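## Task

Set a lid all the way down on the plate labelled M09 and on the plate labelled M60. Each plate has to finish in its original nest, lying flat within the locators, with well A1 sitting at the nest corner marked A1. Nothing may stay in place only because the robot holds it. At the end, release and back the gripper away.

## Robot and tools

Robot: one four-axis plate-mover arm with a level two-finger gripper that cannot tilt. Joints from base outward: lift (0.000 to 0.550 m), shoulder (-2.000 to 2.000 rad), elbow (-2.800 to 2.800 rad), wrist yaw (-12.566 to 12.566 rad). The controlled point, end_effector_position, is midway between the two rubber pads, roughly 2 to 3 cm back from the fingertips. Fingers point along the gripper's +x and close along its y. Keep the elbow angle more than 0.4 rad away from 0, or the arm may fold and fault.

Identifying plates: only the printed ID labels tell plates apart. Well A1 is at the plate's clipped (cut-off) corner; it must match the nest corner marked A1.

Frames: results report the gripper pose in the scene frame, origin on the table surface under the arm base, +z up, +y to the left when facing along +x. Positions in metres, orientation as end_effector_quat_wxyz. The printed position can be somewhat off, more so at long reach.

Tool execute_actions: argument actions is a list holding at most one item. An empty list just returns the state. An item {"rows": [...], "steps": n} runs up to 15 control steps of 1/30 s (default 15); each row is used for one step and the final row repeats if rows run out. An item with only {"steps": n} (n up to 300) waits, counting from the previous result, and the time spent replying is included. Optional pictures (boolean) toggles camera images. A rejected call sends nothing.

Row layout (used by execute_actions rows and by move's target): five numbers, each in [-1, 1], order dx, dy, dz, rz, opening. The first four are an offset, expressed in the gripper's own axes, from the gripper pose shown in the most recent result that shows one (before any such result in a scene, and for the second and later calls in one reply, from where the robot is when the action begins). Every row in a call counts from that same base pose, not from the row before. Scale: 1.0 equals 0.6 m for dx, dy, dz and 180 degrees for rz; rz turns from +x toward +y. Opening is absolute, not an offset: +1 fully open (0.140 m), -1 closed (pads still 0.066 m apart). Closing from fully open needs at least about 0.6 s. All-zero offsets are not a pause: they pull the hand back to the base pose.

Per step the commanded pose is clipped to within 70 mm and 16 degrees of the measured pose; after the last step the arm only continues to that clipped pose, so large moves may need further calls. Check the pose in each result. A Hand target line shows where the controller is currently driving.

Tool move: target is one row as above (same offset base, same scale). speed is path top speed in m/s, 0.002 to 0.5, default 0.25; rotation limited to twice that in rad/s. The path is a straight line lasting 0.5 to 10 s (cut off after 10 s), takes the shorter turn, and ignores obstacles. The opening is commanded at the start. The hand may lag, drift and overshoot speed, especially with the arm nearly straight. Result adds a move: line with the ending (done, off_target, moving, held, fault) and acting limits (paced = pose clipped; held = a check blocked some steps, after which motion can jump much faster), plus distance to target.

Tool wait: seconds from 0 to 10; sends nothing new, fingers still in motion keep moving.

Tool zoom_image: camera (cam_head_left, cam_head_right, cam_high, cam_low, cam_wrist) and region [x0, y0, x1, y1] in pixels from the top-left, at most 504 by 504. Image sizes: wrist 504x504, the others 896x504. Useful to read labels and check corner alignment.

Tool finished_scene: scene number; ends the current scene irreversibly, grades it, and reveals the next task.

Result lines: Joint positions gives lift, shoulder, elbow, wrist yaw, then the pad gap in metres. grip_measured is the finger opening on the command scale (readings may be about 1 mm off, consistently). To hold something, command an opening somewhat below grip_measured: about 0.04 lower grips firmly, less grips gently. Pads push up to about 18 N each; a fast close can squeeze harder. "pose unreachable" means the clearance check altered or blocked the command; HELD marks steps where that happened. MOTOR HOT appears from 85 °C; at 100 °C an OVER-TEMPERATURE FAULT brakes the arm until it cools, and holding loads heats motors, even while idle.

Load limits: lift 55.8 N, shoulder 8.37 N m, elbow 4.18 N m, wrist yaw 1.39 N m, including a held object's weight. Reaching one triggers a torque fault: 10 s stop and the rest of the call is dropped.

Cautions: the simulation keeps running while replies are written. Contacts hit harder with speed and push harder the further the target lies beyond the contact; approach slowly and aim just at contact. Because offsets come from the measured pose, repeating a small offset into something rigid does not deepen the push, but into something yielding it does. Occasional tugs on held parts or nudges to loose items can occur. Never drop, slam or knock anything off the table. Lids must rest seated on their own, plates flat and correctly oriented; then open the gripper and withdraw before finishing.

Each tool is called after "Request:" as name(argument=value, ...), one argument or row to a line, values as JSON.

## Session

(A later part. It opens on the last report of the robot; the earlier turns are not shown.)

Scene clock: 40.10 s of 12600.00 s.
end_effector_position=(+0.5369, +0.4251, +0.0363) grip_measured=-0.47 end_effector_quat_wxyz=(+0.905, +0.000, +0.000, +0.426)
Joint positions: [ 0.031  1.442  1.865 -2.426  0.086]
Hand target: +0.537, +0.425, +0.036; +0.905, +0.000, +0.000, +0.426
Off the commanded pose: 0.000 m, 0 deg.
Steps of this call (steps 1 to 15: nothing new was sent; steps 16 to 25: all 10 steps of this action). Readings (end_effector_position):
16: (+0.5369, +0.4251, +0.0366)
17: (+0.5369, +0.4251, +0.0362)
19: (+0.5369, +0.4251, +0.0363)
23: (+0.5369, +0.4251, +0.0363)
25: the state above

Stalled at .0363 — seated. Release.

Request:
execute_actions(
  actions=[
    {"rows":[[0,0,0.0005,0,-0.49],[0,0,0.0005,0,-0.47],[0,0,0.0005,0,-0.45],[0,0,0.0005,0,-0.42],[0,0,0.0005,0,-0.38],[0,0,0.0005,0,-0.3],[0,0,0.0005,0,-0.2],[0,0,0.0005,0,-0.1],[0,0,0.0005,0,0]],"steps":11},
  ],
  pictures=false,
)

Request:
move(
  target=[0,0,0.04,0,0],
  speed=0.1,
)

Request:
move(
  target=[-0.25,0,0.03,0,0],
  speed=0.3,
)

Scene clock: 41.27 s of 12600.00 s.
end_effector_position=(+0.5369, +0.4251, +0.0366) grip_measured=+0.00 end_effector_quat_wxyz=(+0.905, +0.000, +0.000, +0.426)
Joint positions: [ 0.032  1.442  1.865 -2.426  0.103]
Hand target: +0.537, +0.425, +0.037; +0.905, +0.000, +0.000, +0.426
Off the commanded pose: 0.000 m, 0 deg.
Steps of this call (steps 1 to 24: nothing new was sent; steps 25 to 35: all 11 steps of this action). Readings (end_effector_position):
25: (+0.5369, +0.4251, +0.0364)
26: (+0.5369, +0.4251, +0.0367)
28: (+0.5369, +0.4251, +0.0366)
32: (+0.5369, +0.4251, +0.0366)
35: the state above

Scene clock: 42.20 s of 12600.00 s.
end_effector_position=(+0.5369, +0.4251, +0.0606) grip_measured=+0.00 end_effector_quat_wxyz=(+0.905, +0.000, +0.000, +0.426)
Joint positions: [ 0.056  1.442  1.865 -2.426  0.103]
Hand target: +0.537, +0.425, +0.061; +0.905, +0.000, +0.000, +0.426
Off the commanded pose: 0.000 m, 0 deg.
move: done

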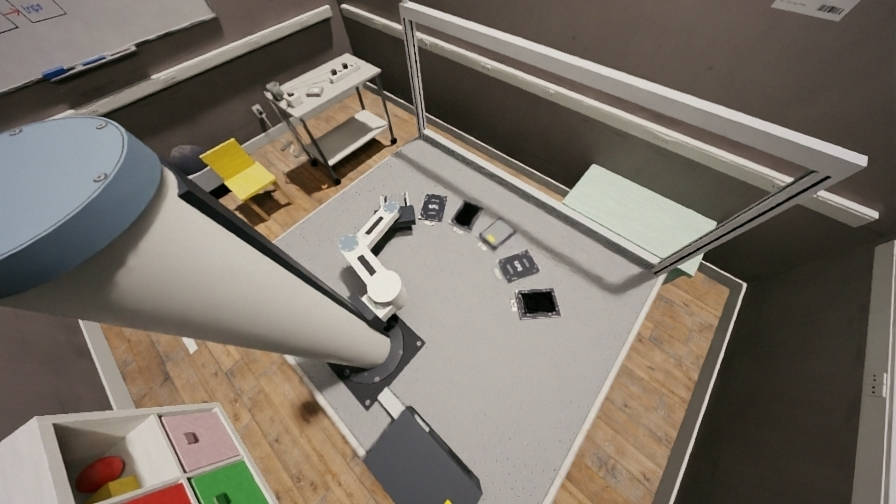

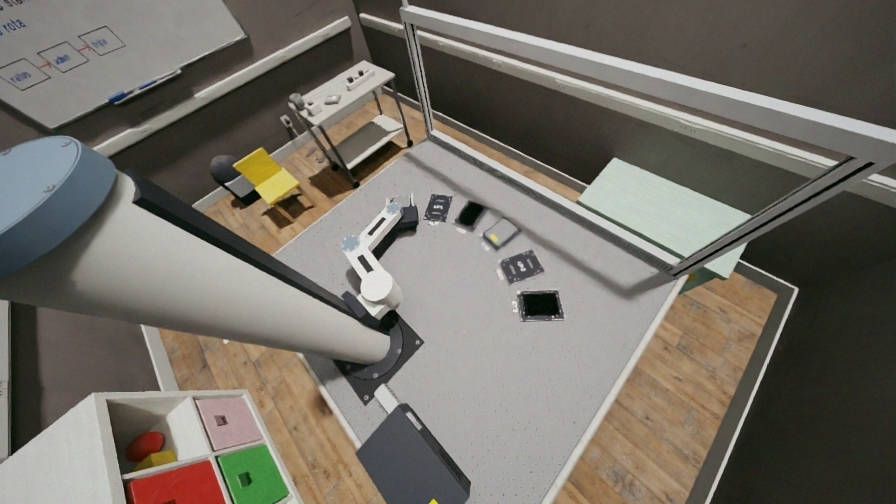

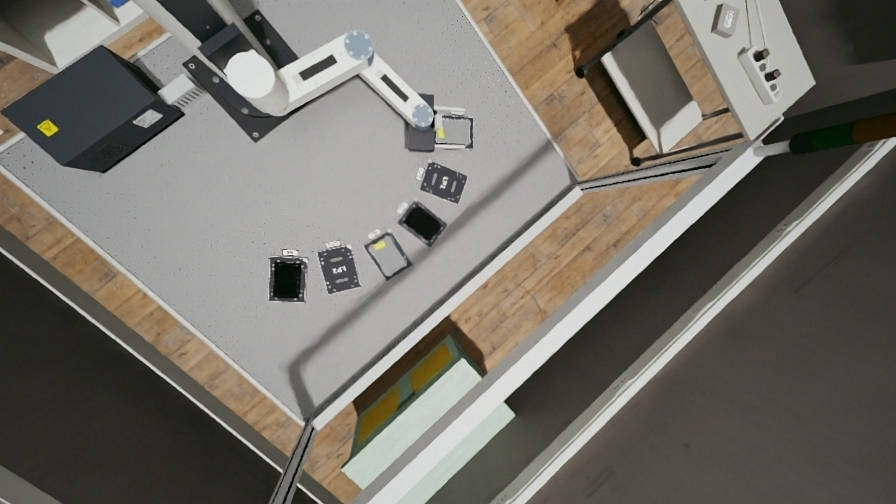

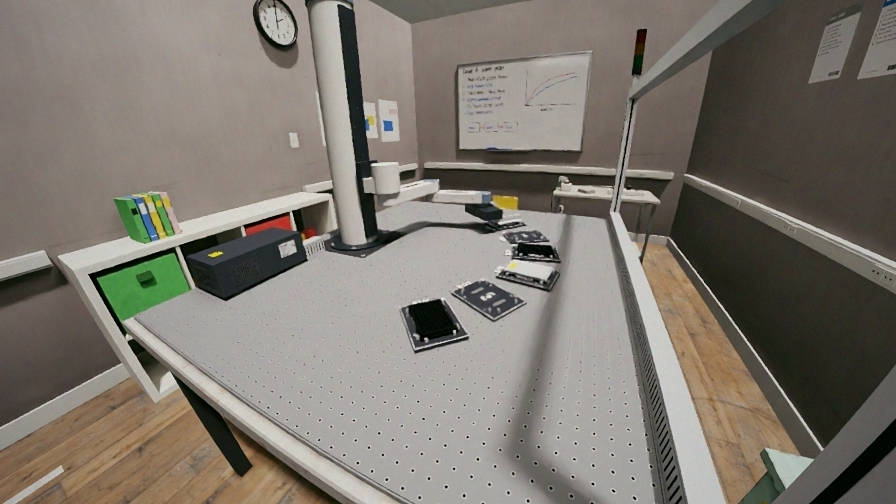

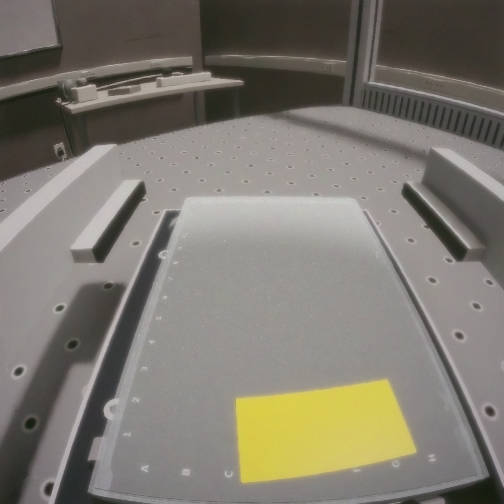

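Scene clock: 43.13 s of 12600.00 s.
end_effector_position=(+0.4413, +0.3095, +0.0786) grip_measured=+0.00 end_effector_quat_wxyz=(+0.905, +0.000, +0.000, +0.426)
Joint positions: [ 0.074  1.755  1.074 -1.949  0.103]
Hand target: +0.441, +0.310, +0.079; +0.905, +0.000, +0.000, +0.426
Off the commanded pose: 0.000 m, 0 deg.
move: done

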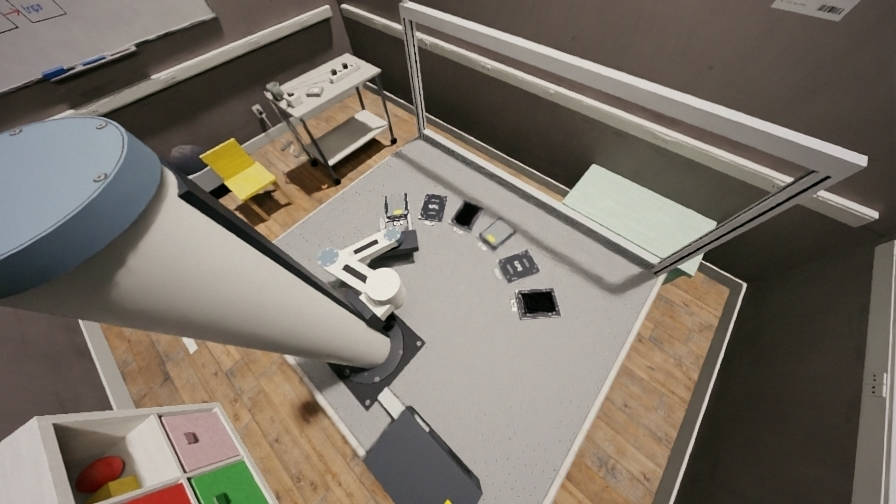

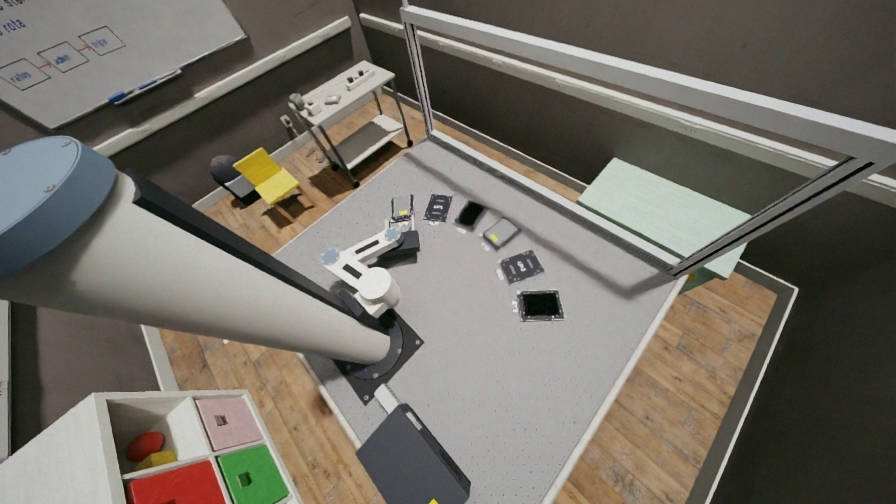

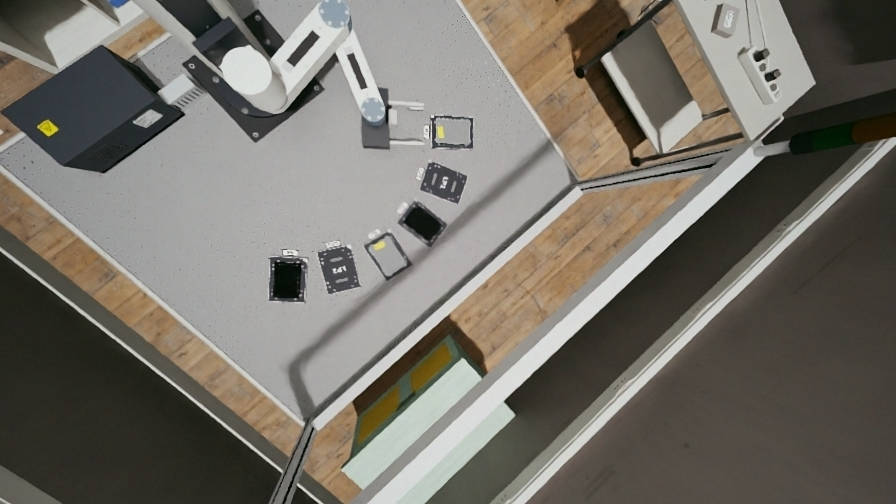

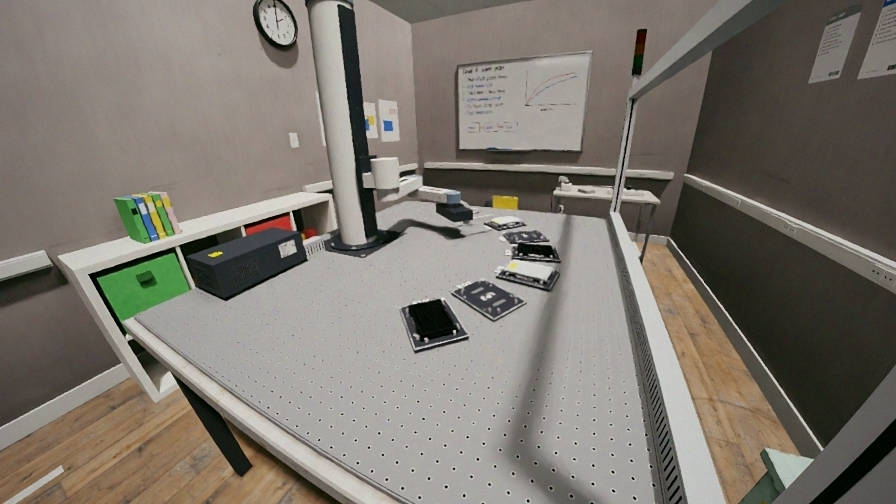

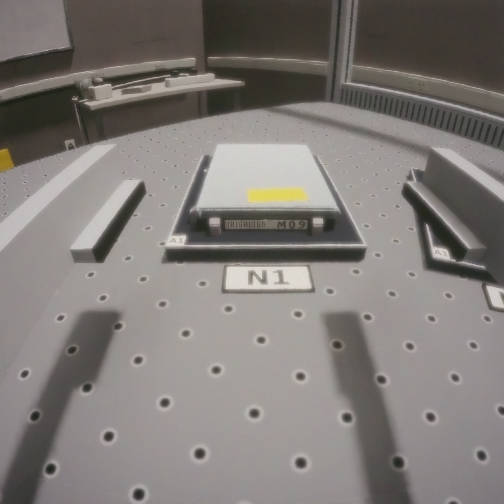

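Request:
zoom_image(
  camera="cam_wrist",
  region=[160,130,380,280],
)

Request:
zoom_image(
  camera="cam_low",
  region=[460,205,600,305],
)

Region (160, 130, 380, 280) of cam_wrist's 504x504 image, scaled by 2.291, with more detail than that image has; it fills the top 344 rows of this view, and the rest is white.

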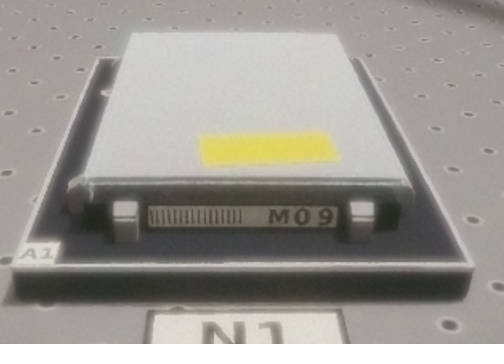

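Region (460, 205, 600, 305) of cam_low's 896x504 image, scaled by 3.600, with more detail than that image has; it fills the top 360 rows of this view, and the rest is white.

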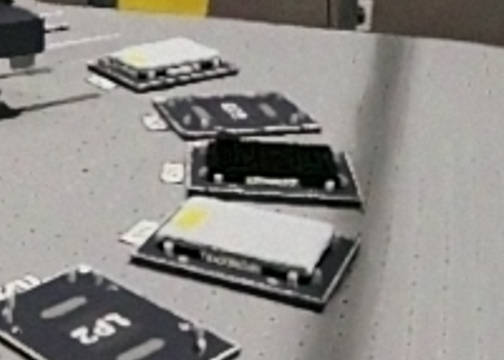

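Request:
finished_scene(
  scene=2,
)

The scene is finished: the task was done.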